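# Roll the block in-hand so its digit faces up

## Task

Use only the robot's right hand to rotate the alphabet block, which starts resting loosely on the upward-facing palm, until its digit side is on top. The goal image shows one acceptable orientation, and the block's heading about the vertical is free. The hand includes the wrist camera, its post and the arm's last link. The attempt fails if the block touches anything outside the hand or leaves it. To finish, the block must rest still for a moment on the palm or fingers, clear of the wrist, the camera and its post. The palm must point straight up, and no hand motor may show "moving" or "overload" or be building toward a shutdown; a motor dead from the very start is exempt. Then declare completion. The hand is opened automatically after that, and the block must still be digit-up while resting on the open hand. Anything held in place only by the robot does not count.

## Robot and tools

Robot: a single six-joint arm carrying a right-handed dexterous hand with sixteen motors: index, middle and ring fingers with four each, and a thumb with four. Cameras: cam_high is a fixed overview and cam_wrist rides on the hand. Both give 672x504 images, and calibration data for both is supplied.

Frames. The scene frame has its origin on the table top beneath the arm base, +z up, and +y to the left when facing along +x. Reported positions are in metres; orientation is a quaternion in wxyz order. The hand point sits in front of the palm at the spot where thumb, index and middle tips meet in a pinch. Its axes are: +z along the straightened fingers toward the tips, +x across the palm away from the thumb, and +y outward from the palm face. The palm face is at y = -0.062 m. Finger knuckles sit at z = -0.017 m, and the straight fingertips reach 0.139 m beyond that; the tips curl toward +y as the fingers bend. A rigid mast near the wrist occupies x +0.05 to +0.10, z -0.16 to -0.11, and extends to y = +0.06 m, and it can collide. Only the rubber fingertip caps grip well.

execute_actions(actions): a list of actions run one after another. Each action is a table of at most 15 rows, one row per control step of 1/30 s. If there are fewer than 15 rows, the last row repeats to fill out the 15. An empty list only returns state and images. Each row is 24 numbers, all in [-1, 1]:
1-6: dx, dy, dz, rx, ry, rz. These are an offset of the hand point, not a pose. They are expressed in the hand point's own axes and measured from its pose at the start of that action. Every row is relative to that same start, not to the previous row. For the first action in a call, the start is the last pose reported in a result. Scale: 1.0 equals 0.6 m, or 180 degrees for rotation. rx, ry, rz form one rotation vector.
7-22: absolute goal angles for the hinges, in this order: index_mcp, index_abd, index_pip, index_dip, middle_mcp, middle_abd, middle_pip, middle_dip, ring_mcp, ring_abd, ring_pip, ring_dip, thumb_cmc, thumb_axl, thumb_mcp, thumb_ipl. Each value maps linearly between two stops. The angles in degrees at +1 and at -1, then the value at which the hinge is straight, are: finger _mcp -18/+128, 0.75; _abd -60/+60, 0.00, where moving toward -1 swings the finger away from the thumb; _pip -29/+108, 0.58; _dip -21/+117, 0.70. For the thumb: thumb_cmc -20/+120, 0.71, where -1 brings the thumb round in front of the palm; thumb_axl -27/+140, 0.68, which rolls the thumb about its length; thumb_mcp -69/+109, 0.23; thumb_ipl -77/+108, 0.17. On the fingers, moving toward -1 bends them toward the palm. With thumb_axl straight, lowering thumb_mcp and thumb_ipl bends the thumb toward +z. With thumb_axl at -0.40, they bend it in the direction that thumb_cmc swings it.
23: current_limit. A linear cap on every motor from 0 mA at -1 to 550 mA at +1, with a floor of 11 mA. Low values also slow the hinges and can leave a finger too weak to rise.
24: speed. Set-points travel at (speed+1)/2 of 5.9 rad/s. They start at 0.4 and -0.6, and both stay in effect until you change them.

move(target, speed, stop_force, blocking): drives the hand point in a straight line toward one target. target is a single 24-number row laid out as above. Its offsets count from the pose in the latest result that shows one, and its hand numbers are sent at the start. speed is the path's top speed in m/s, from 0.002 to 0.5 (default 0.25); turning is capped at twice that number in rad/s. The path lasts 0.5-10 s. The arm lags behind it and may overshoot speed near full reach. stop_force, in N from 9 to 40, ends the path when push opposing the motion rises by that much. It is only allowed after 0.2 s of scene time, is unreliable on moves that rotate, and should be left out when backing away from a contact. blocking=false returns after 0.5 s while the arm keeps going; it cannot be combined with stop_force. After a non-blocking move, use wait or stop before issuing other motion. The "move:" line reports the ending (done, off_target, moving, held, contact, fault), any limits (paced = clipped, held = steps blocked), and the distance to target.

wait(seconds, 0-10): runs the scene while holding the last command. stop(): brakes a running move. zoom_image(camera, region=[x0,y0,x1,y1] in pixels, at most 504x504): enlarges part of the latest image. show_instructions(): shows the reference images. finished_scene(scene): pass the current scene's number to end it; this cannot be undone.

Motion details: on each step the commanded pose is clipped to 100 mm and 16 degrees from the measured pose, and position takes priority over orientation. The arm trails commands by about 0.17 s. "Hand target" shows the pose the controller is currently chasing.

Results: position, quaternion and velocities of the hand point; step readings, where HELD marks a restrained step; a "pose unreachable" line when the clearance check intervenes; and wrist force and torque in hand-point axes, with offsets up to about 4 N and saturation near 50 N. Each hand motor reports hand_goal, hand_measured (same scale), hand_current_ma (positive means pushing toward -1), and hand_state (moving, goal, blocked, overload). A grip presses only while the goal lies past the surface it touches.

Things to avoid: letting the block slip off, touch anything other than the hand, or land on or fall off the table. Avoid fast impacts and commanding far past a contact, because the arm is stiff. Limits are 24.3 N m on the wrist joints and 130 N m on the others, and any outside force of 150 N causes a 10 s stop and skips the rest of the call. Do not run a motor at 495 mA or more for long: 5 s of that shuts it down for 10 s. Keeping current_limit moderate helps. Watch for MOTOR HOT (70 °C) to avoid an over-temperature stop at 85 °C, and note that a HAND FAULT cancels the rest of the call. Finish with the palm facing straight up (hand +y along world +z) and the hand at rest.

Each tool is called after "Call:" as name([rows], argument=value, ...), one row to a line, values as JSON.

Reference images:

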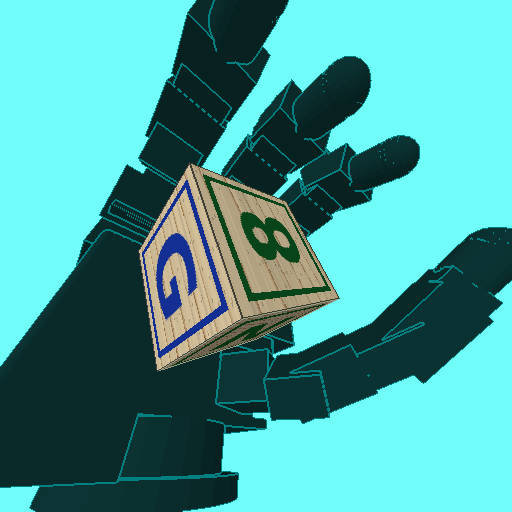

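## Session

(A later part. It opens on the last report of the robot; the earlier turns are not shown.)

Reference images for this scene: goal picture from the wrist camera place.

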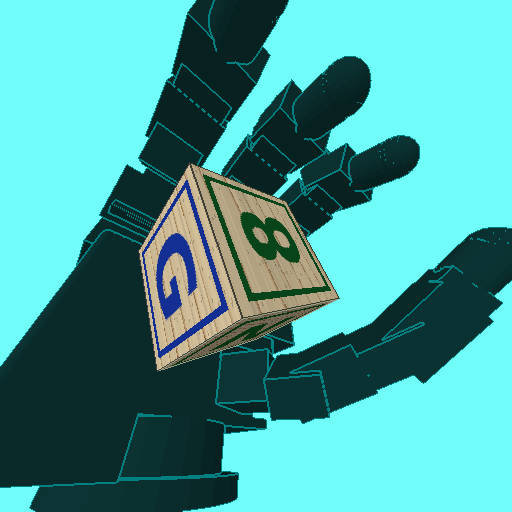

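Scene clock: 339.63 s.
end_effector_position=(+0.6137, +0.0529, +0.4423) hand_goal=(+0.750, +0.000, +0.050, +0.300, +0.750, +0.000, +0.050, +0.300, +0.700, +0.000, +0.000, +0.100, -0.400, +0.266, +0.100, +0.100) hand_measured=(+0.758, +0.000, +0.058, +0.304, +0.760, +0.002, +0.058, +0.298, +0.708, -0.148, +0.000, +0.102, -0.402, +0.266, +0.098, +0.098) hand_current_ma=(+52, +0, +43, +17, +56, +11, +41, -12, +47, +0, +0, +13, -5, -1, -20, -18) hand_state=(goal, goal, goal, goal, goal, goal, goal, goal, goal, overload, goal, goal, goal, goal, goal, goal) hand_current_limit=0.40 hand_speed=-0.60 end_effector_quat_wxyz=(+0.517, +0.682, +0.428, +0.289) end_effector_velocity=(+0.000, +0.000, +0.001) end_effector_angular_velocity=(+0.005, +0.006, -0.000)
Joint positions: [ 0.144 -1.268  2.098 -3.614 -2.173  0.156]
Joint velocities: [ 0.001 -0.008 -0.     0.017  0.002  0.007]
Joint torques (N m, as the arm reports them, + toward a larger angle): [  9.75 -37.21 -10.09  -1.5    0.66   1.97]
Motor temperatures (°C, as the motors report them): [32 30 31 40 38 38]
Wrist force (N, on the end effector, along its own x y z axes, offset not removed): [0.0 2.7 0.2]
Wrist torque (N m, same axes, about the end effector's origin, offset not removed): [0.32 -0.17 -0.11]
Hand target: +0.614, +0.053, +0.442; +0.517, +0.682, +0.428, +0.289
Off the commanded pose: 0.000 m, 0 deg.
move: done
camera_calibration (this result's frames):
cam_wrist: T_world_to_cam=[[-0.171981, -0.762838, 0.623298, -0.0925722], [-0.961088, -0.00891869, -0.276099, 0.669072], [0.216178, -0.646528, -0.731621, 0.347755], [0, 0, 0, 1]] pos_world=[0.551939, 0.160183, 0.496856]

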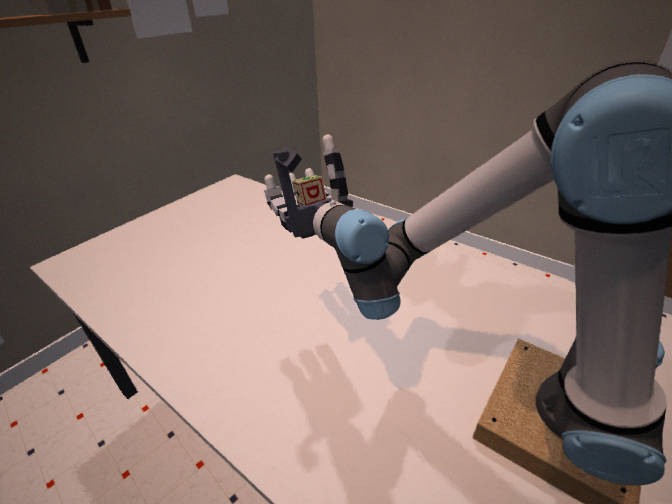

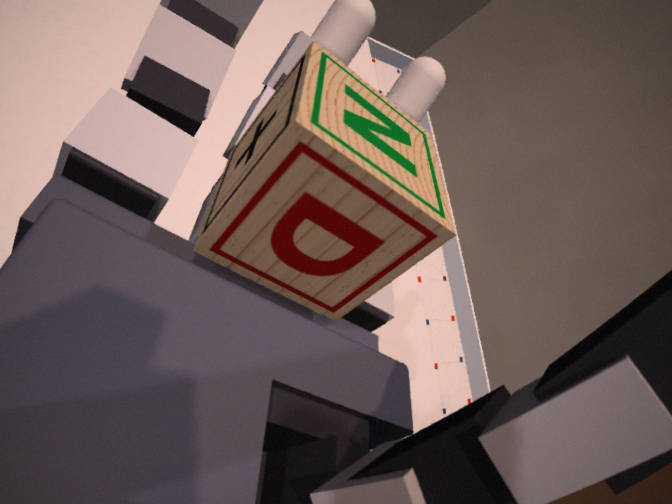

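Call:
move(target=[0,0,0,0,0,-0.06,0.75,0,0.2,0.3,0.75,0,0.2,0.3,0.62,0,0.0,0.1,-0.4,0.266,0.1,0.1,0.4,-0.6], speed=0.08)

Call:
execute_actions([
  [[0,0,0,0,0,0,0.35,0,0.5,0.6,0.75,0,0.2,0.3,0.62,0,0.0,0.1,-0.4,0.266,0.1,0.1,0.4,-0.7]],
  [[0,0,0,0,0,0,0.35,0,0.5,0.6,0.75,0,0.2,0.3,0.62,0,0.0,0.1,-0.4,0.266,0.1,0.1,0.4,-0.7]],
])

Scene clock: 347.10 s.
end_effector_position=(+0.6138, +0.0529, +0.4423) hand_goal=(+0.750, +0.000, +0.200, +0.300, +0.750, +0.000, +0.200, +0.300, +0.620, +0.000, +0.000, +0.100, -0.400, +0.266, +0.100, +0.100) hand_measured=(+0.758, +0.000, +0.200, +0.304, +0.760, +0.002, +0.200, +0.298, +0.644, -0.148, +0.000, +0.102, -0.402, +0.266, +0.098, +0.098) hand_current_ma=(+53, +0, +2, +17, +56, +10, +2, -11, +133, +0, +2, +13, -5, -1, -20, -18) hand_state=(goal, goal, goal, goal, goal, goal, goal, goal, blocked, overload, goal, goal, goal, goal, goal, goal) hand_current_limit=0.40 hand_speed=-0.60 end_effector_quat_wxyz=(+0.542, +0.639, +0.490, +0.240) end_effector_velocity=(-0.000, +0.001, +0.000) end_effector_angular_velocity=(-0.008, +0.004, +0.005)
Joint positions: [ 0.113 -1.289  2.136 -3.638 -2.144 -0.045]
Joint velocities: [-0.001 -0.002  0.002 -0.001  0.003 -0.011]
Joint torques (N m, as the arm reports them, + toward a larger angle): [ -8.11 -37.35 -11.27  -4.14   0.74  -2.28]
Motor temperatures (°C, as the motors report them): [32 30 31 40 38 38]
Wrist force (N, on the end effector, along its own x y z axes, offset not removed): [-0.6 2.6 0.5]
Wrist torque (N m, same axes, about the end effector's origin, offset not removed): [0.42 -0.08 -0.21]
Hand target: +0.614, +0.053, +0.442; +0.542, +0.639, +0.491, +0.239
Off the commanded pose: 0.000 m, 0 deg.
move: done
camera_calibration (this result's frames):
cam_wrist: T_world_to_cam=[[-0.0731937, -0.661793, 0.746105, -0.21288], [-0.977889, -0.0993225, -0.184031, 0.643461], [0.195895, -0.743078, -0.639891, 0.324718], [0, 0, 0, 1]] pos_world=[0.550041, 0.164318, 0.485032]

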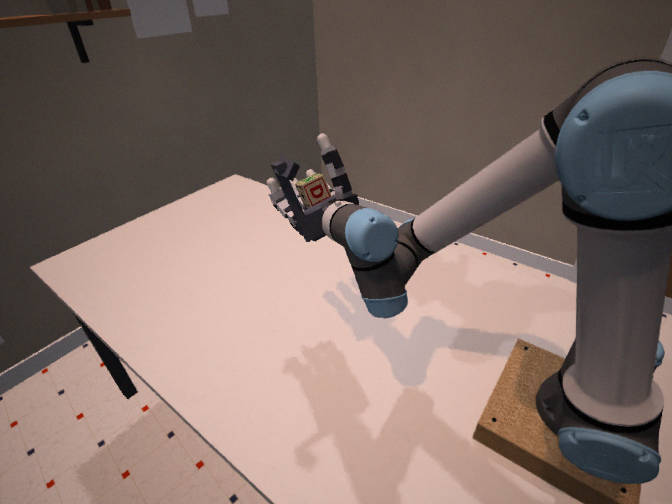

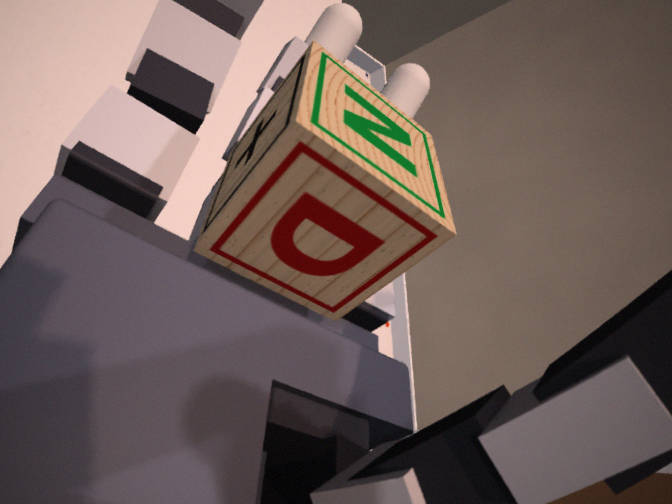

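Scene clock: 348.10 s.
end_effector_position=(+0.6137, +0.0529, +0.4423) hand_goal=(+0.350, +0.000, +0.500, +0.600, +0.750, +0.000, +0.200, +0.300, +0.620, +0.000, +0.000, +0.100, -0.400, +0.266, +0.100, +0.100) hand_measured=(+0.374, +0.000, +0.500, +0.598, +0.760, +0.002, +0.200, +0.298, +0.644, -0.148, +0.000, +0.102, -0.402, +0.266, +0.098, +0.098) hand_current_ma=(+141, +0, +2, -11, +57, +9, +2, -11, +132, +0, +2, +13, -5, -1, -20, -18) hand_state=(blocked, goal, goal, goal, goal, goal, goal, goal, blocked, overload, goal, goal, goal, goal, goal, goal) hand_current_limit=0.40 hand_speed=-0.70 end_effector_quat_wxyz=(+0.542, +0.639, +0.490, +0.240) end_effector_velocity=(-0.000, +0.000, +0.000) end_effector_angular_velocity=(+0.002, -0.002, -0.000)
Joint positions: [ 0.113 -1.289  2.136 -3.638 -2.144 -0.045]
Joint velocities: [ 0.001 -0.     0.    -0.    -0.     0.002]
Joint torques (N m, as the arm reports them, + toward a larger angle): [  2.22 -32.89 -19.01  -1.98  -1.45   1.89]
Motor temperatures (°C, as the motors report them): [32 30 31 40 38 38]
Wrist force (N, on the end effector, along its own x y z axes, offset not removed): [-1.2 2.5 0.9]
Wrist torque (N m, same axes, about the end effector's origin, offset not removed): [0.32 -0.03 -0.26]
Hand target: +0.614, +0.053, +0.442; +0.542, +0.639, +0.490, +0.240
Off the commanded pose: 0.000 m, 0 deg.
Step readings (end_effector_position; steps 1 to 15: 1st action; 16 to 30: 2nd action):
0: (+0.6138, +0.0529, +0.4423)
1: (+0.6138, +0.0529, +0.4423)
2: (+0.6138, +0.0529, +0.4423)
4: (+0.6138, +0.0529, +0.4423)
8: (+0.6137, +0.0529, +0.4423)
15: (+0.6137, +0.0529, +0.4423)
16: (+0.6137, +0.0529, +0.4423)
17: (+0.6137, +0.0529, +0.4423)
19: (+0.6137, +0.0529, +0.4423)
23: (+0.6137, +0.0529, +0.4423)
30: end_effector_position above
camera_calibration (this result's frames):
cam_wrist: T_world_to_cam=[[-0.0732111, -0.661811, 0.746088, -0.21288], [-0.977885, -0.09932, -0.184058, 0.643453], [0.195913, -0.743063, -0.639903, 0.324695], [0, 0, 0, 1]] pos_world=[0.550026, 0.16429, 0.485032]

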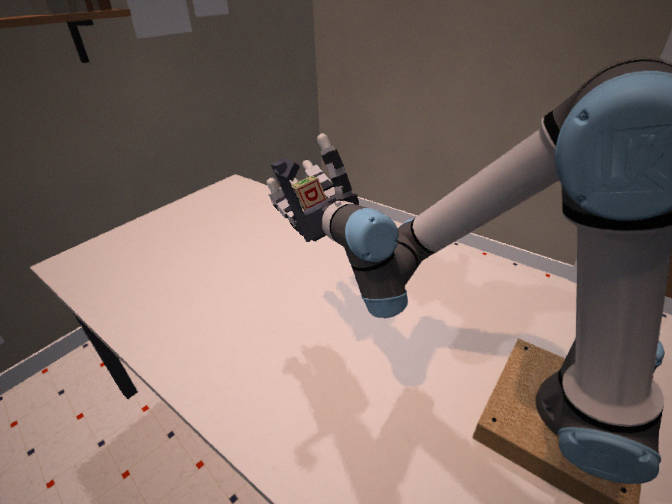

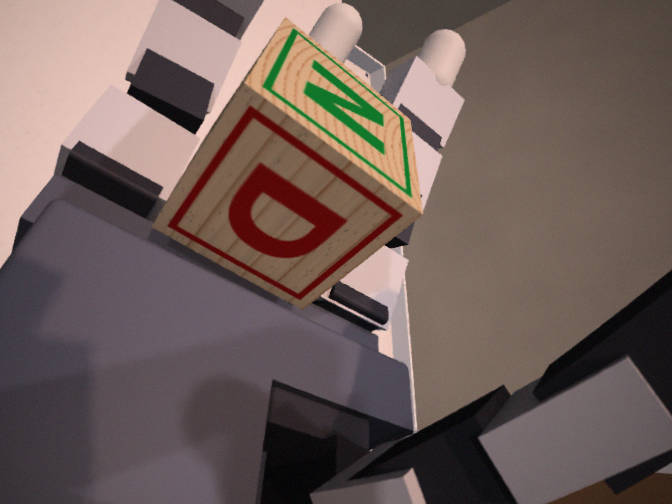

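Call:
execute_actions([
  [[0,0,0,0,0,0,0.05,-0.15,0.5,0.6,0.75,0,0.2,0.3,0.62,0,0.0,0.1,-0.4,0.266,0.1,0.1,0.4,-0.7]],
  [[0,0,0,0,0,0,0.05,-0.15,0.5,0.6,0.75,0,0.2,0.3,0.62,0,0.0,0.1,-0.4,0.266,0.1,0.1,0.4,-0.7]],
])

Call:
zoom_image(camera="cam_high", region=[240, 120, 380, 250])

Scene clock: 354.67 s.
end_effector_position=(+0.6137, +0.0529, +0.4423) hand_goal=(+0.050, -0.150, +0.500, +0.600, +0.750, +0.000, +0.200, +0.300, +0.620, +0.000, +0.000, +0.100, -0.400, +0.266, +0.100, +0.100) hand_measured=(+0.070, -0.148, +0.500, +0.598, +0.760, +0.002, +0.200, +0.298, +0.644, -0.148, +0.000, +0.102, -0.402, +0.266, +0.098, +0.098) hand_current_ma=(+126, +7, +4, -11, +57, +9, +2, -11, +132, +0, +2, +13, -5, -1, -20, -18) hand_state=(blocked, goal, goal, goal, goal, goal, goal, goal, blocked, overload, goal, goal, goal, goal, goal, goal) hand_current_limit=0.40 hand_speed=-0.70 end_effector_quat_wxyz=(+0.542, +0.639, +0.490, +0.240) end_effector_velocity=(-0.001, +0.000, +0.001) end_effector_angular_velocity=(-0.002, -0.001, -0.001)
Joint positions: [ 0.113 -1.289  2.136 -3.638 -2.144 -0.045]
Joint velocities: [ 0.001 -0.002 -0.     0.001 -0.003 -0.001]
Joint torques (N m, as the arm reports them, + toward a larger angle): [  2.03 -33.32 -18.64  -1.96  -1.47   0.81]
Motor temperatures (°C, as the motors report them): [32 30 31 40 38 38]
Wrist force (N, on the end effector, along its own x y z axes, offset not removed): [0.2 0.4 2.0]
Wrist torque (N m, same axes, about the end effector's origin, offset not removed): [-0.09 -0.22 -0.14]
Hand target: +0.614, +0.053, +0.442; +0.542, +0.639, +0.490, +0.240
Off the commanded pose: 0.000 m, 0 deg.
Step readings (end_effector_position; steps 1 to 15: 1st action; 16 to 30: 2nd action):
0: (+0.6137, +0.0529, +0.4423)
1: (+0.6137, +0.0529, +0.4423)
2: (+0.6137, +0.0529, +0.4423)
4: (+0.6137, +0.0529, +0.4423)
8: (+0.6137, +0.0529, +0.4423)
15: (+0.6137, +0.0529, +0.4423)
16: (+0.6137, +0.0529, +0.4423)
17: (+0.6137, +0.0529, +0.4423)
19: (+0.6137, +0.0529, +0.4423)
23: (+0.6137, +0.0529, +0.4423)
30: end_effector_position above
camera_calibration (this result's frames):
cam_wrist: T_world_to_cam=[[-0.073211, -0.661811, 0.746087, -0.21288], [-0.977885, -0.09932, -0.184058, 0.643453], [0.195913, -0.743063, -0.639903, 0.324695], [0, 0, 0, 1]] pos_world=[0.550026, 0.16429, 0.485032]

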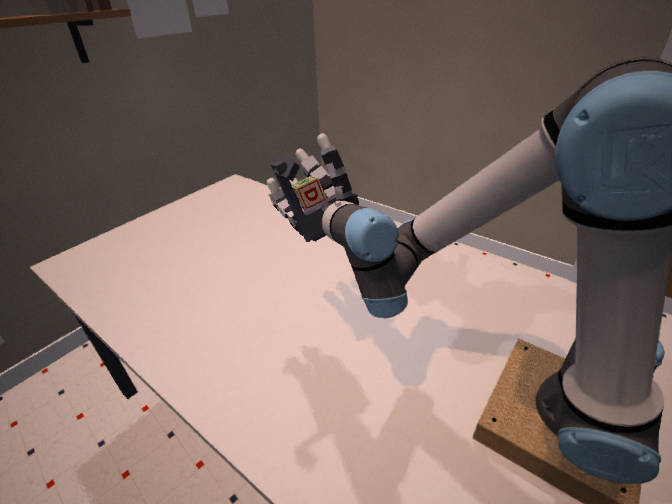

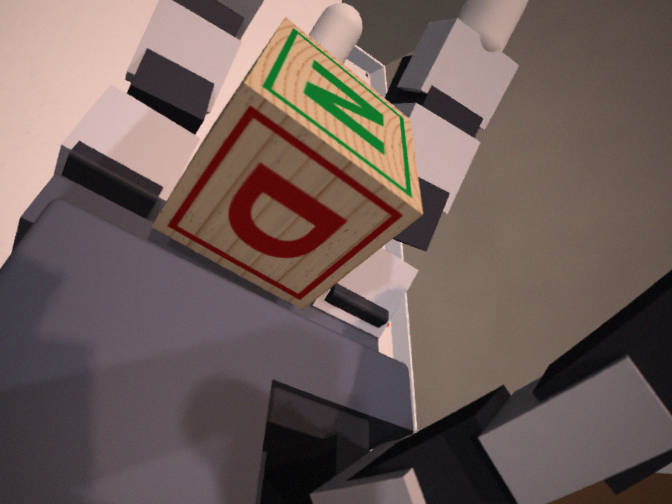

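Region (240, 120, 380, 250) of cam_high's 672x504 image, scaled by 3.600, with more detail than that image has; it fills the top 468 rows of this view, and the rest is white.

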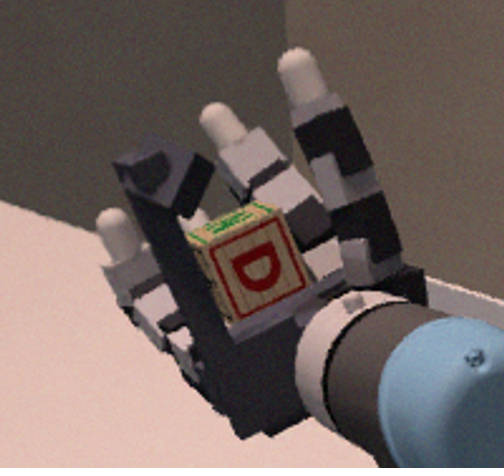

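Call:
move(target=[0,0,0,0,0,0.07,0.05,-0.15,0.5,0.6,0.75,0,0.2,0.3,0.62,0,0.0,0.1,-0.4,0.266,0.1,0.1,0.4,-0.7], speed=0.08)

Call:
execute_actions([
  [[0,0,0,0,0,0,0.05,-0.55,0.5,0.6,0.75,0,0.2,0.3,0.62,0,0.0,0.1,-0.4,0.266,0.1,0.1,0.4,-0.75]],
  [[0,0,0,0,0,0,0.05,-0.55,0.5,0.6,0.75,0,0.2,0.3,0.62,0,0.0,0.1,-0.4,0.266,0.1,0.1,0.4,-0.75]],
])

Call:
zoom_image(camera="cam_high", region=[240, 120, 380, 250])

Scene clock: 364.83 s.
end_effector_position=(+0.6137, +0.0529, +0.4423) hand_goal=(+0.050, -0.150, +0.500, +0.600, +0.750, +0.000, +0.200, +0.300, +0.620, +0.000, +0.000, +0.100, -0.400, +0.266, +0.100, +0.100) hand_measured=(+0.070, -0.148, +0.500, +0.598, +0.760, +0.002, +0.200, +0.298, +0.644, -0.148, +0.000, +0.102, -0.402, +0.266, +0.098, +0.098) hand_current_ma=(+126, +6, +4, -11, +57, +9, +2, -11, +132, +0, +2, +13, -5, -1, -20, -18) hand_state=(blocked, goal, goal, goal, goal, goal, goal, goal, blocked, overload, goal, goal, goal, goal, goal, goal) hand_current_limit=0.40 hand_speed=-0.70 end_effector_quat_wxyz=(+0.513, +0.689, +0.418, +0.297) end_effector_velocity=(+0.000, -0.001, -0.001) end_effector_angular_velocity=(+0.009, -0.003, -0.004)
Joint positions: [ 0.149 -1.265  2.091 -3.609 -2.178  0.189]
Joint velocities: [ 0.001  0.002 -0.002  0.003 -0.002  0.012]
Joint torques (N m, as the arm reports them, + toward a larger angle): [  9.63 -20.25 -27.08  -1.52  -1.84   1.9 ]
Motor temperatures (°C, as the motors report them): [32 30 31 40 38 38]
Wrist force (N, on the end effector, along its own x y z axes, offset not removed): [-0.5 1.3 -0.9]
Wrist torque (N m, same axes, about the end effector's origin, offset not removed): [0.22 -0.04 -0.25]
Hand target: +0.614, +0.053, +0.442; +0.513, +0.689, +0.417, +0.298
Off the commanded pose: 0.000 m, 0 deg.
move: done
camera_calibration (this result's frames):
cam_wrist: T_world_to_cam=[[-0.187991, -0.777277, 0.600416, -0.0718766], [-0.957014, 0.00749255, -0.289943, 0.671807], [0.220868, -0.629113, -0.745274, 0.349982], [0, 0, 0, 1]] pos_world=[0.552117, 0.159277, 0.498775]

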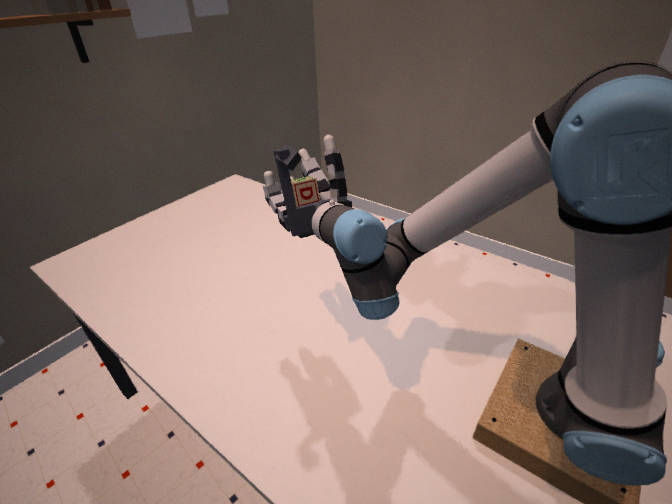

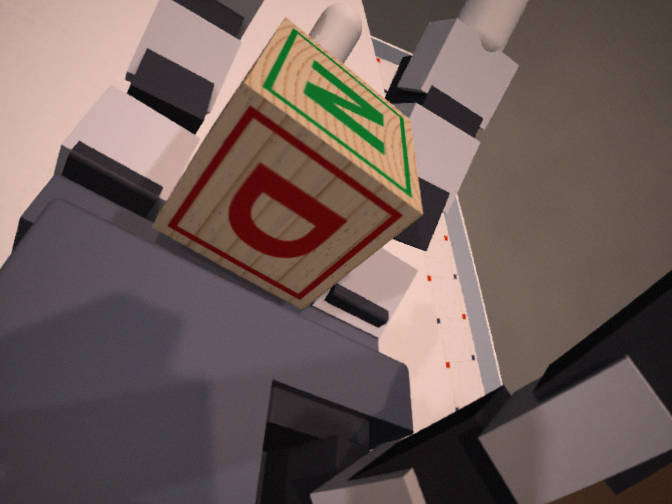

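Scene clock: 365.83 s.
end_effector_position=(+0.6137, +0.0529, +0.4423) hand_goal=(+0.050, -0.550, +0.500, +0.600, +0.750, +0.000, +0.200, +0.300, +0.620, +0.000, +0.000, +0.100, -0.400, +0.266, +0.100, +0.100) hand_measured=(+0.070, -0.544, +0.500, +0.598, +0.760, +0.002, +0.200, +0.298, +0.644, -0.148, +0.000, +0.102, -0.402, +0.266, +0.098, +0.098) hand_current_ma=(+126, +25, +4, -11, +57, +9, +2, -11, +132, +0, +2, +13, -5, -1, -20, -18) hand_state=(blocked, goal, goal, goal, goal, goal, goal, goal, blocked, overload, goal, goal, goal, goal, goal, goal) hand_current_limit=0.40 hand_speed=-0.75 end_effector_quat_wxyz=(+0.513, +0.689, +0.418, +0.297) end_effector_velocity=(-0.000, -0.000, +0.001) end_effector_angular_velocity=(+0.001, -0.002, +0.000)
Joint positions: [ 0.149 -1.265  2.091 -3.609 -2.178  0.189]
Joint velocities: [-0.001 -0.001 -0.    -0.     0.001  0.001]
Joint torques (N m, as the arm reports them, + toward a larger angle): [  1.97 -22.85 -16.9   -3.32   0.06  -2.22]
Motor temperatures (°C, as the motors report them): [32 30 31 40 38 38]
Wrist force (N, on the end effector, along its own x y z axes, offset not removed): [-1.3 2.0 0.4]
Wrist torque (N m, same axes, about the end effector's origin, offset not removed): [0.30 0.04 -0.18]
Hand target: +0.614, +0.053, +0.442; +0.513, +0.689, +0.418, +0.297
Off the commanded pose: 0.000 m, 0 deg.
Step readings (end_effector_position; steps 1 to 15: 1st action; 16 to 30: 2nd action):
0: (+0.6137, +0.0529, +0.4423)
1: (+0.6137, +0.0529, +0.4423)
2: (+0.6137, +0.0529, +0.4423)
4: (+0.6137, +0.0529, +0.4423)
8: (+0.6137, +0.0529, +0.4423)
15: (+0.6137, +0.0529, +0.4423)
16: (+0.6137, +0.0529, +0.4423)
17: (+0.6137, +0.0529, +0.4423)
19: (+0.6137, +0.0529, +0.4423)
23: (+0.6137, +0.0529, +0.4423)
30: end_effector_position above
camera_calibration (this result's frames):
cam_wrist: T_world_to_cam=[[-0.187996, -0.777267, 0.600428, -0.071868], [-0.957013, 0.00749019, -0.289947, 0.671824], [0.220869, -0.629127, -0.745263, 0.35], [0, 0, 0, 1]] pos_world=[0.55213, 0.159302, 0.498787]

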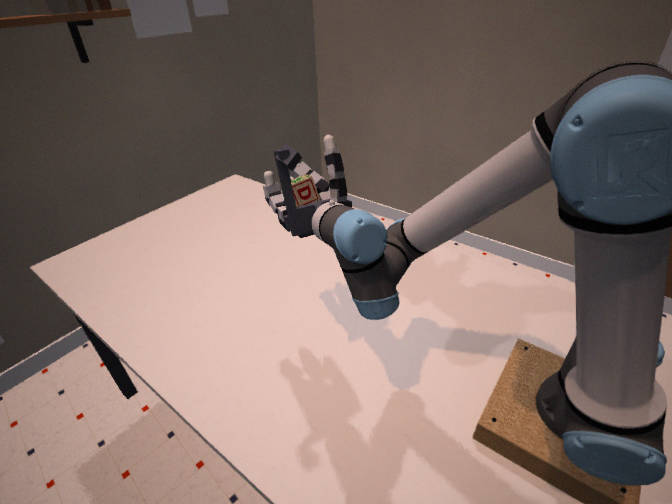

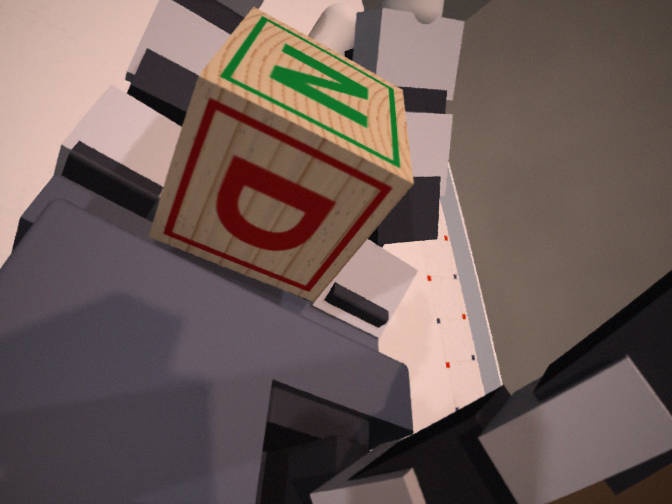

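Region (240, 120, 380, 250) of cam_high's 672x504 image, scaled by 3.600, with more detail than that image has; it fills the top 468 rows of this view, and the rest is white.

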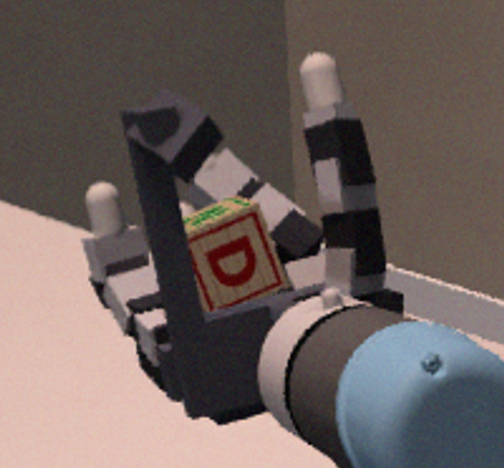

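Call:
execute_actions([
  [[0,0,0,0,0,0,0.15,-0.9,0.5,0.6,0.75,0,0.2,0.3,0.62,0,0.0,0.1,-0.4,0.266,0.1,0.1,0.4,-0.75]],
  [[0,0,0,0,0,0,0.15,-0.9,0.5,0.6,0.75,0,0.2,0.3,0.62,0,0.0,0.1,-0.4,0.266,0.1,0.1,0.4,-0.75]],
])

Call:
zoom_image(camera="cam_high", region=[240, 120, 380, 250])

Scene clock: 371.40 s.
end_effector_position=(+0.6137, +0.0529, +0.4423) hand_goal=(+0.150, -0.900, +0.500, +0.600, +0.750, +0.000, +0.200, +0.300, +0.620, +0.000, +0.000, +0.100, -0.400, +0.266, +0.100, +0.100) hand_measured=(+0.158, -0.898, +0.500, +0.598, +0.760, +0.002, +0.200, +0.298, +0.644, -0.148, +0.000, +0.102, -0.402, +0.266, +0.098, +0.098) hand_current_ma=(+51, +10, +4, -11, +57, +9, +2, -11, +132, +0, +2, +13, -5, -1, -20, -18) hand_state=(goal, goal, goal, goal, goal, goal, goal, goal, blocked, overload, goal, goal, goal, goal, goal, goal) hand_current_limit=0.40 hand_speed=-0.75 end_effector_quat_wxyz=(+0.513, +0.689, +0.418, +0.297) end_effector_velocity=(+0.000, -0.001, -0.001) end_effector_angular_velocity=(+0.000, +0.001, -0.001)
Joint positions: [ 0.149 -1.265  2.091 -3.609 -2.178  0.189]
Joint velocities: [-0.001  0.001 -0.     0.001 -0.     0.001]
Joint torques (N m, as the arm reports them, + toward a larger angle): [  2.79 -23.16 -16.31  -2.5   -0.01  -1.42]
Motor temperatures (°C, as the motors report them): [32 30 31 40 38 38]
Wrist force (N, on the end effector, along its own x y z axes, offset not removed): [1.7 1.0 1.2]
Wrist torque (N m, same axes, about the end effector's origin, offset not removed): [0.11 -0.49 -0.09]
Hand target: +0.614, +0.053, +0.442; +0.513, +0.689, +0.418, +0.297
Off the commanded pose: 0.000 m, 0 deg.
Step readings (end_effector_position; steps 1 to 15: 1st action; 16 to 30: 2nd action):
0: (+0.6137, +0.0529, +0.4423)
1: (+0.6137, +0.0529, +0.4423)
2: (+0.6137, +0.0529, +0.4423)
4: (+0.6137, +0.0529, +0.4423)
8: (+0.6137, +0.0529, +0.4423)
15: (+0.6137, +0.0529, +0.4423)
16: (+0.6137, +0.0529, +0.4423)
17: (+0.6137, +0.0529, +0.4423)
19: (+0.6137, +0.0529, +0.4423)
23: (+0.6137, +0.0529, +0.4423)
30: end_effector_position above
camera_calibration (this result's frames):
cam_wrist: T_world_to_cam=[[-0.187982, -0.777265, 0.600435, -0.0718758], [-0.95702, 0.0074893, -0.289925, 0.67182], [0.220852, -0.629129, -0.745266, 0.350008], [0, 0, 0, 1]] pos_world=[0.552134, 0.159302, 0.498783]

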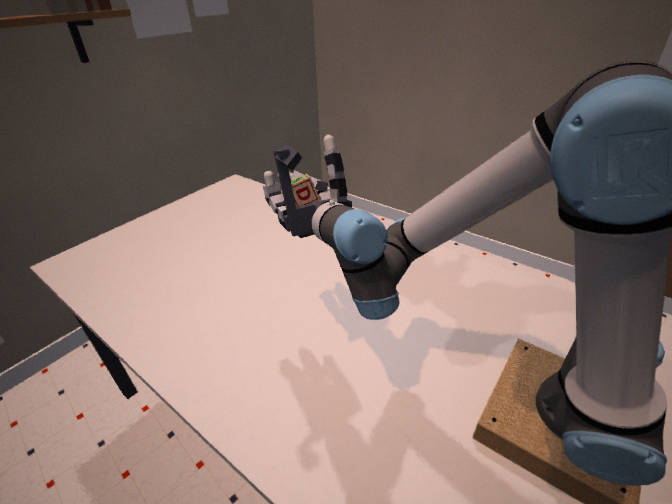

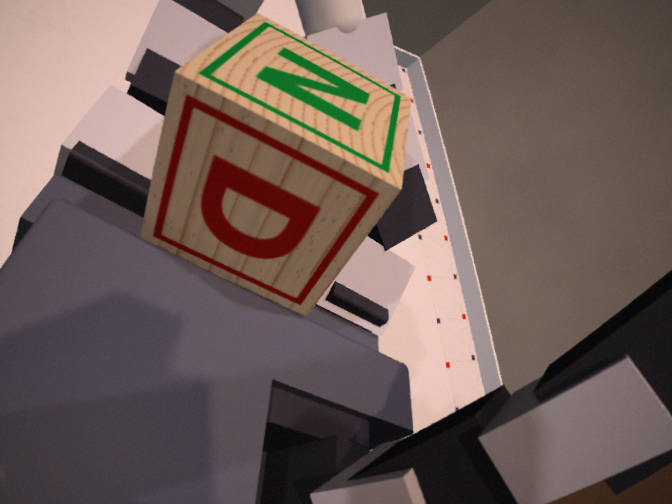

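Region (240, 120, 380, 250) of cam_high's 672x504 image, scaled by 3.600, with more detail than that image has; it fills the top 468 rows of this view, and the rest is white.

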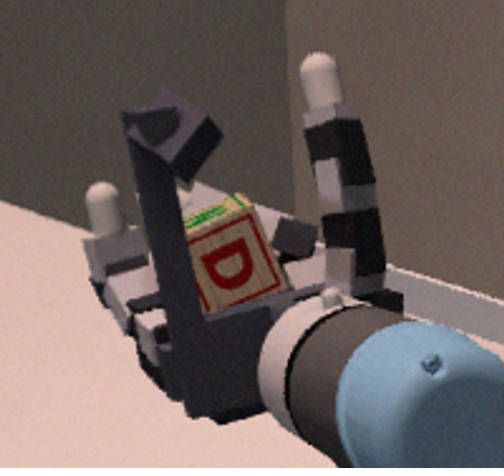

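Call:
execute_actions([
  [[0,0,0,0,0,0,0.15,-0.9,0.5,0.6,0.5,0,0.4,0.5,0.72,0,0.0,0.1,-0.4,0.266,0.1,0.1,0.4,-0.8]],
  [[0,0,0,0,0,0,0.15,-0.9,0.5,0.6,0.5,0,0.4,0.5,0.72,0,0.0,0.1,-0.4,0.266,0.1,0.1,0.4,-0.8]],
  [[0,0,0,0,0,0,0.15,-0.9,0.5,0.6,0.5,0,0.4,0.5,0.72,0,0.0,0.1,-0.4,0.266,0.1,0.1,0.4,-0.8]],
])

Call:
zoom_image(camera="cam_high", region=[240, 120, 380, 250])

Scene clock: 380.03 s.
end_effector_position=(+0.6137, +0.0529, +0.4423) hand_goal=(+0.150, -0.900, +0.500, +0.600, +0.500, +0.000, +0.400, +0.500, +0.720, +0.000, +0.000, +0.100, -0.400, +0.266, +0.100, +0.100) hand_measured=(+0.146, -0.896, +0.496, +0.598, +0.600, +0.002, +0.402, +0.498, +0.728, -0.148, +0.000, +0.102, -0.402, +0.266, +0.098, +0.098) hand_current_ma=(-30, +20, -20, -11, +385, +8, +9, -11, +46, +0, +2, +13, -5, -1, -20, -18) hand_state=(goal, goal, goal, goal, blocked, goal, goal, goal, goal, overload, goal, goal, goal, goal, goal, goal) hand_current_limit=0.40 hand_speed=-0.80 end_effector_quat_wxyz=(+0.513, +0.689, +0.418, +0.297) end_effector_velocity=(+0.000, +0.000, -0.001) end_effector_angular_velocity=(-0.001, +0.002, -0.000)
Joint positions: [ 0.149 -1.265  2.091 -3.609 -2.178  0.189]
Joint velocities: [ 0.     0.002 -0.     0.001 -0.001 -0.001]
Joint torques (N m, as the arm reports them, + toward a larger angle): [  1.92 -23.52 -16.64  -2.45  -0.11  -1.42]
Motor temperatures (°C, as the motors report them): [32 30 31 40 38 38]
Wrist force (N, on the end effector, along its own x y z axes, offset not removed): [-0.2 2.0 0.9]
Wrist torque (N m, same axes, about the end effector's origin, offset not removed): [0.21 -0.18 -0.10]
Hand target: +0.614, +0.053, +0.442; +0.513, +0.689, +0.418, +0.297
Off the commanded pose: 0.000 m, 0 deg.
Step readings (end_effector_position; steps 1 to 15: 1st action; 16 to 30: 2nd action; 31 to 45: 3rd action):
0: (+0.6137, +0.0529, +0.4423)
1: (+0.6137, +0.0529, +0.4423)
2: (+0.6137, +0.0529, +0.4423)
4: (+0.6137, +0.0529, +0.4423)
8: (+0.6137, +0.0529, +0.4423)
15: (+0.6137, +0.0529, +0.4423)
16: (+0.6137, +0.0529, +0.4423)
17: (+0.6137, +0.0529, +0.4423)
19: (+0.6137, +0.0529, +0.4423)
23: (+0.6137, +0.0529, +0.4423)
30: (+0.6137, +0.0529, +0.4423)
31: (+0.6137, +0.0529, +0.4423)
32: (+0.6137, +0.0529, +0.4423)
34: (+0.6137, +0.0529, +0.4423)
38: (+0.6137, +0.0529, +0.4423)
45: end_effector_position above
camera_calibration (this result's frames):
cam_wrist: T_world_to_cam=[[-0.187982, -0.777265, 0.600435, -0.0718759], [-0.95702, 0.00748907, -0.289925, 0.67182], [0.220852, -0.629129, -0.745266, 0.350008], [0, 0, 0, 1]] pos_world=[0.552134, 0.159302, 0.498783]

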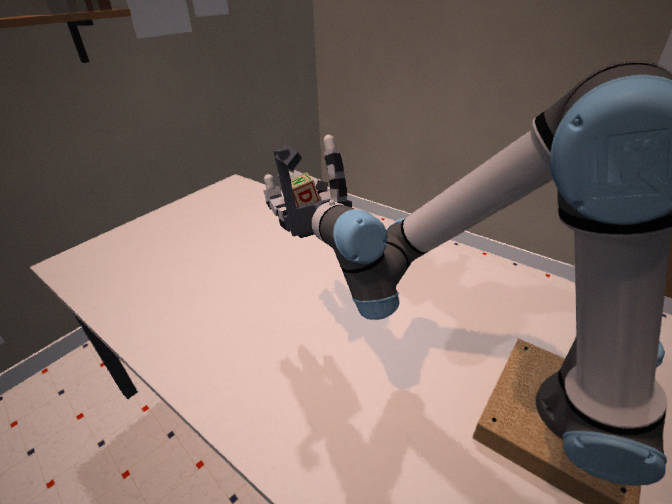

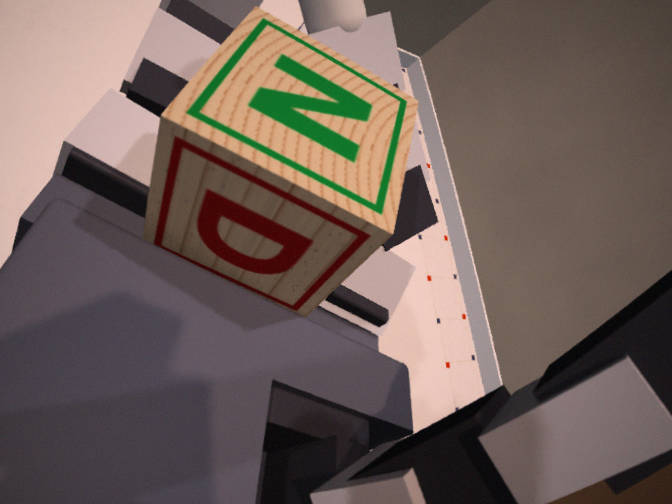

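Region (240, 120, 380, 250) of cam_high's 672x504 image, scaled by 3.600, with more detail than that image has; it fills the top 468 rows of this view, and the rest is white.

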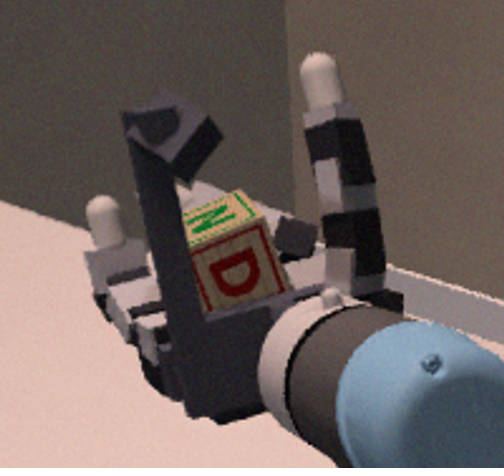

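Call:
execute_actions([
  [[0,0,0,0,0,0,0.15,-0.9,0.5,0.6,0.75,0,0.4,0.5,0.72,0,0.0,0.1,-0.4,0.266,0.1,0.1,0.4,-0.4]],
  [[0,0,0,0,0,0,0.15,0,0.5,0.6,0.75,0,0.4,0.5,0.72,0,0.2,0.3,-0.4,0.266,0.1,0.1,0.4,-0.4]],
])

Call:
move(target=[0,0,0,-0.1,0,0,0.15,0,0.5,0.6,0.75,0,0.4,0.5,0.72,0,0.2,0.3,-0.4,0.266,0.1,0.1,0.4,-0.4], speed=0.12)

Call:
execute_actions([
  [[0,0,0,0,0,0,0.15,0,0.5,0.6,0.2,0,0.4,0.5,0.3,0,0.3,0.3,-0.4,0.266,0.1,0.1,0.4,-0.75]],
  [[0,0,0,0,0,0,0.15,0,0.5,0.6,0.2,0,0.4,0.5,0.3,0,0.3,0.3,-0.4,0.266,0.1,0.1,0.4,-0.75]],
])

Call:
zoom_image(camera="cam_high", region=[240, 120, 380, 250])

Scene clock: 403.47 s.
end_effector_position=(+0.6137, +0.0529, +0.4423) hand_goal=(+0.150, +0.000, +0.500, +0.600, +0.750, +0.000, +0.400, +0.500, +0.720, +0.000, +0.200, +0.300, -0.400, +0.266, +0.100, +0.100) hand_measured=(+0.158, -0.278, +0.500, +0.598, +0.760, +0.002, +0.402, +0.498, +0.728, -0.148, +0.200, +0.298, -0.402, +0.266, +0.098, +0.098) hand_current_ma=(+46, -82, +1, -11, +56, +8, +10, -10, +50, +0, +2, -11, -5, -1, -20, -18) hand_state=(goal, moving, goal, goal, goal, goal, goal, goal, goal, overload, goal, goal, goal, goal, goal, goal) hand_current_limit=0.40 hand_speed=-0.40 end_effector_quat_wxyz=(+0.513, +0.689, +0.418, +0.297) end_effector_velocity=(-0.000, +0.001, +0.001) end_effector_angular_velocity=(+0.000, -0.002, +0.002)
Joint positions: [ 0.149 -1.265  2.091 -3.609 -2.178  0.189]
Joint velocities: [ 0.001 -0.002  0.    -0.001  0.001 -0.   ]
Joint torques (N m, as the arm reports them, + toward a larger angle): [  2.58 -22.55 -17.25  -2.43   0.02  -1.77]
Motor temperatures (°C, as the motors report them): [32 31 31 40 38 38]
Wrist force (N, on the end effector, along its own x y z axes, offset not removed): [-1.1 2.4 1.3]
Wrist torque (N m, same axes, about the end effector's origin, offset not removed): [0.18 -0.07 -0.18]
Hand target: +0.614, +0.053, +0.442; +0.513, +0.689, +0.418, +0.297
Off the commanded pose: 0.000 m, 0 deg.
Step readings (end_effector_position; steps 1 to 15: 1st action; 16 to 30: 2nd action):
0: (+0.6137, +0.0529, +0.4423)
1: (+0.6137, +0.0529, +0.4423)
2: (+0.6137, +0.0529, +0.4423)
4: (+0.6137, +0.0529, +0.4423)
8: (+0.6137, +0.0529, +0.4423)
15: (+0.6137, +0.0529, +0.4423)
16: (+0.6137, +0.0529, +0.4423)
17: (+0.6137, +0.0529, +0.4423)
19: (+0.6137, +0.0529, +0.4423)
23: (+0.6137, +0.0529, +0.4423)
30: end_effector_position above
camera_calibration (this result's frames):
cam_wrist: T_world_to_cam=[[-0.187982, -0.777265, 0.600435, -0.0718759], [-0.95702, 0.00748921, -0.289925, 0.67182], [0.220852, -0.629129, -0.745266, 0.350008], [0, 0, 0, 1]] pos_world=[0.552134, 0.159302, 0.498783]

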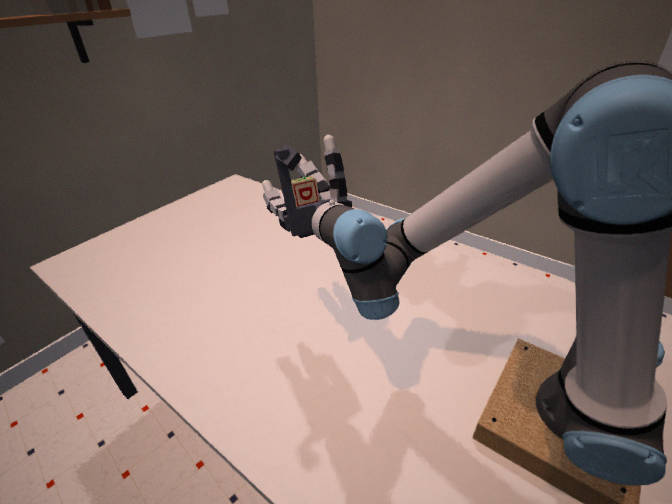

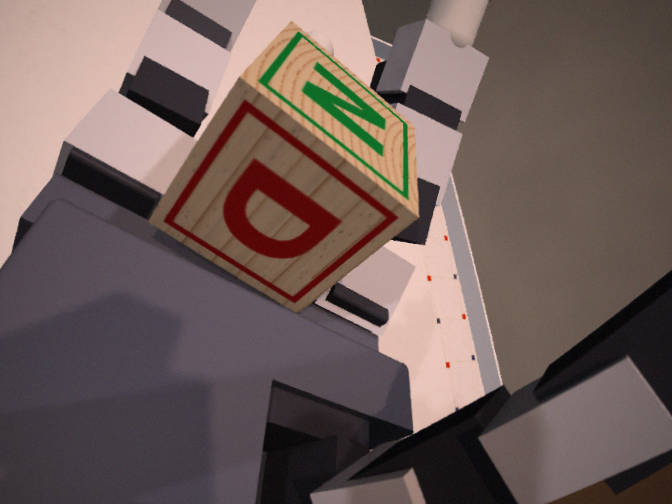

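Scene clock: 405.17 s.
end_effector_position=(+0.6137, +0.0529, +0.4421) hand_goal=(+0.150, +0.000, +0.500, +0.600, +0.750, +0.000, +0.400, +0.500, +0.720, +0.000, +0.200, +0.300, -0.400, +0.266, +0.100, +0.100) hand_measured=(+0.158, -0.004, +0.500, +0.598, +0.760, +0.002, +0.402, +0.498, +0.728, -0.148, +0.200, +0.298, -0.400, +0.266, +0.098, +0.098) hand_current_ma=(+47, -16, +1, -11, +57, +8, +10, -10, +50, +0, +2, -11, -5, -1, -20, -18) hand_state=(goal, goal, goal, goal, goal, goal, goal, goal, goal, overload, goal, goal, goal, goal, goal, goal) hand_current_limit=0.40 hand_speed=-0.40 end_effector_quat_wxyz=(+0.614, +0.600, +0.366, +0.359) end_effector_velocity=(-0.000, -0.001, +0.000) end_effector_angular_velocity=(-0.005, -0.008, -0.003)
Joint positions: [ 0.124 -1.02   2.001 -4.148 -2.178 -0.034]
Joint velocities: [-0.002  0.006 -0.004 -0.013 -0.001 -0.007]
Joint torques (N m, as the arm reports them, + toward a larger angle): [ -7.85 -27.23 -22.75  -2.81   1.26  -2.27]
Motor temperatures (°C, as the motors report them): [32 31 31 40 38 38]
Wrist force (N, on the end effector, along its own x y z axes, offset not removed): [-2.3 0.3 -1.0]
Wrist torque (N m, same axes, about the end effector's origin, offset not removed): [0.07 0.17 -0.28]
Hand target: +0.614, +0.053, +0.442; +0.614, +0.600, +0.366, +0.359
Off the commanded pose: 0.000 m, 0 deg.
move: done
camera_calibration (this result's frames):
cam_wrist: T_world_to_cam=[[-0.355458, -0.68656, 0.63426, 0.0112321], [-0.842033, -0.059356, -0.53615, 0.713539], [0.405747, -0.724646, -0.557008, 0.158215], [0, 0, 0, 1]] pos_world=[0.540621, 0.164714, 0.463567]

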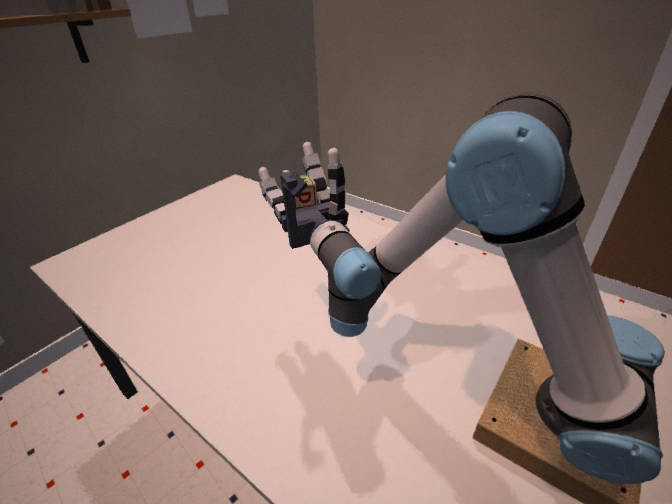

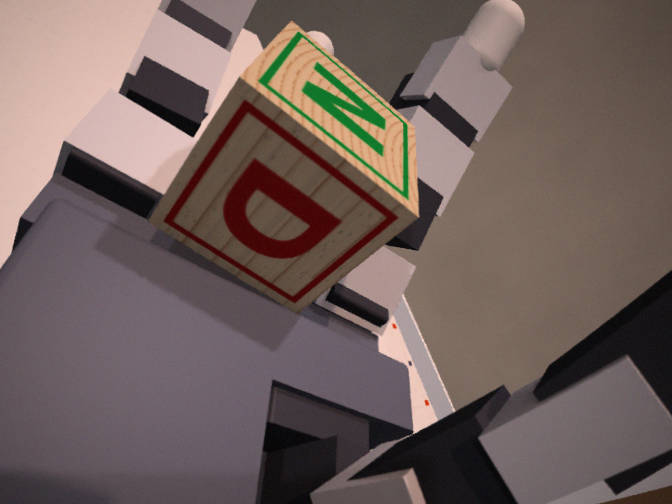

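Scene clock: 406.17 s.
end_effector_position=(+0.6137, +0.0529, +0.4421) hand_goal=(+0.150, +0.000, +0.500, +0.600, +0.200, +0.000, +0.400, +0.500, +0.300, +0.000, +0.300, +0.300, -0.400, +0.266, +0.100, +0.100) hand_measured=(+0.158, -0.004, +0.500, +0.598, +0.420, +0.002, +0.402, +0.498, +0.322, -0.148, +0.300, +0.298, -0.400, +0.266, +0.098, +0.098) hand_current_ma=(+47, -16, +1, -11, +385, +8, +10, -10, +125, +0, +0, -11, -5, -1, -20, -18) hand_state=(goal, goal, goal, goal, blocked, goal, goal, goal, blocked, overload, goal, goal, goal, goal, goal, goal) hand_current_limit=0.40 hand_speed=-0.75 end_effector_quat_wxyz=(+0.614, +0.600, +0.366, +0.359) end_effector_velocity=(-0.000, +0.001, +0.001) end_effector_angular_velocity=(-0.001, -0.000, +0.002)
Joint positions: [ 0.124 -1.02   2.001 -4.148 -2.177 -0.034]
Joint velocities: [ 0.001 -0.001 -0.     0.     0.001 -0.001]
Joint torques (N m, as the arm reports them, + toward a larger angle): [ -1.74 -40.78  -6.59  -0.67  -0.76   1.83]
Motor temperatures (°C, as the motors report them): [32 31 31 40 38 38]
Wrist force (N, on the end effector, along its own x y z axes, offset not removed): [-0.3 2.0 0.1]
Wrist torque (N m, same axes, about the end effector's origin, offset not removed): [0.32 0.05 -0.10]
Hand target: +0.614, +0.053, +0.442; +0.614, +0.600, +0.366, +0.359
Off the commanded pose: 0.000 m, 0 deg.
Step readings (end_effector_position; steps 1 to 15: 1st action; 16 to 30: 2nd action):
0: (+0.6137, +0.0529, +0.4421)
1: (+0.6137, +0.0529, +0.4421)
2: (+0.6137, +0.0529, +0.4421)
4: (+0.6137, +0.0529, +0.4421)
8: (+0.6137, +0.0529, +0.4421)
15: (+0.6137, +0.0529, +0.4421)
16: (+0.6137, +0.0529, +0.4421)
17: (+0.6137, +0.0529, +0.4421)
19: (+0.6137, +0.0529, +0.4421)
23: (+0.6137, +0.0529, +0.4421)
30: end_effector_position above
camera_calibration (this result's frames):
cam_wrist: T_world_to_cam=[[-0.355469, -0.686567, 0.634246, 0.0112573], [-0.842011, -0.0593718, -0.536183, 0.713575], [0.405782, -0.724638, -0.556992, 0.158161], [0, 0, 0, 1]] pos_world=[0.540661, 0.164704, 0.463561]

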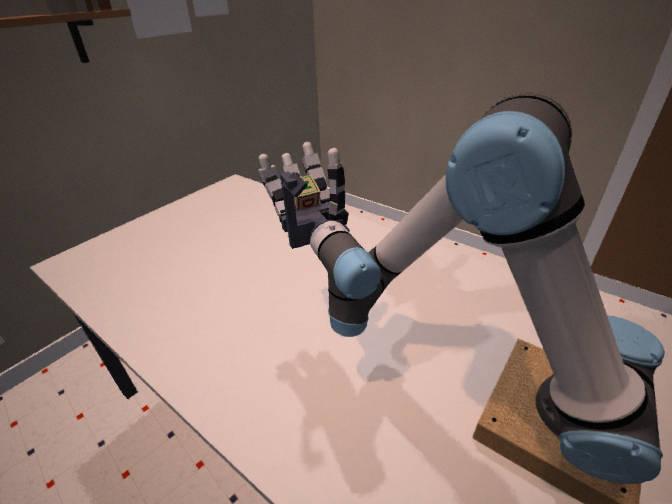

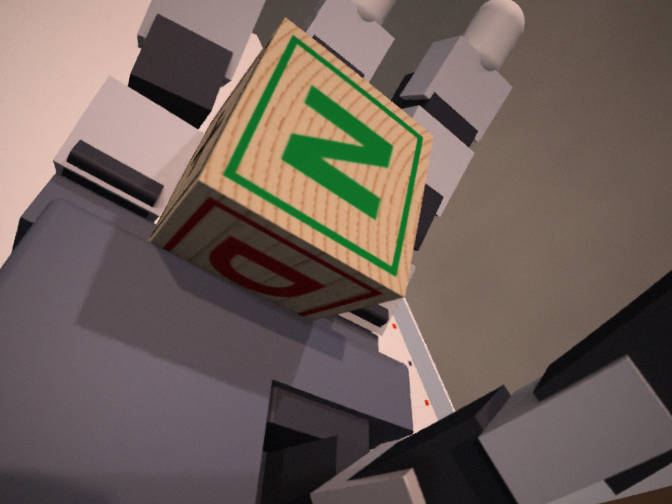

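Region (240, 120, 380, 250) of cam_high's 672x504 image, scaled by 3.600, with more detail than that image has; it fills the top 468 rows of this view, and the rest is white.

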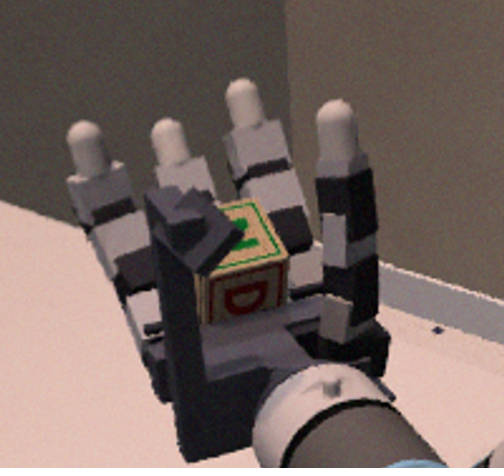

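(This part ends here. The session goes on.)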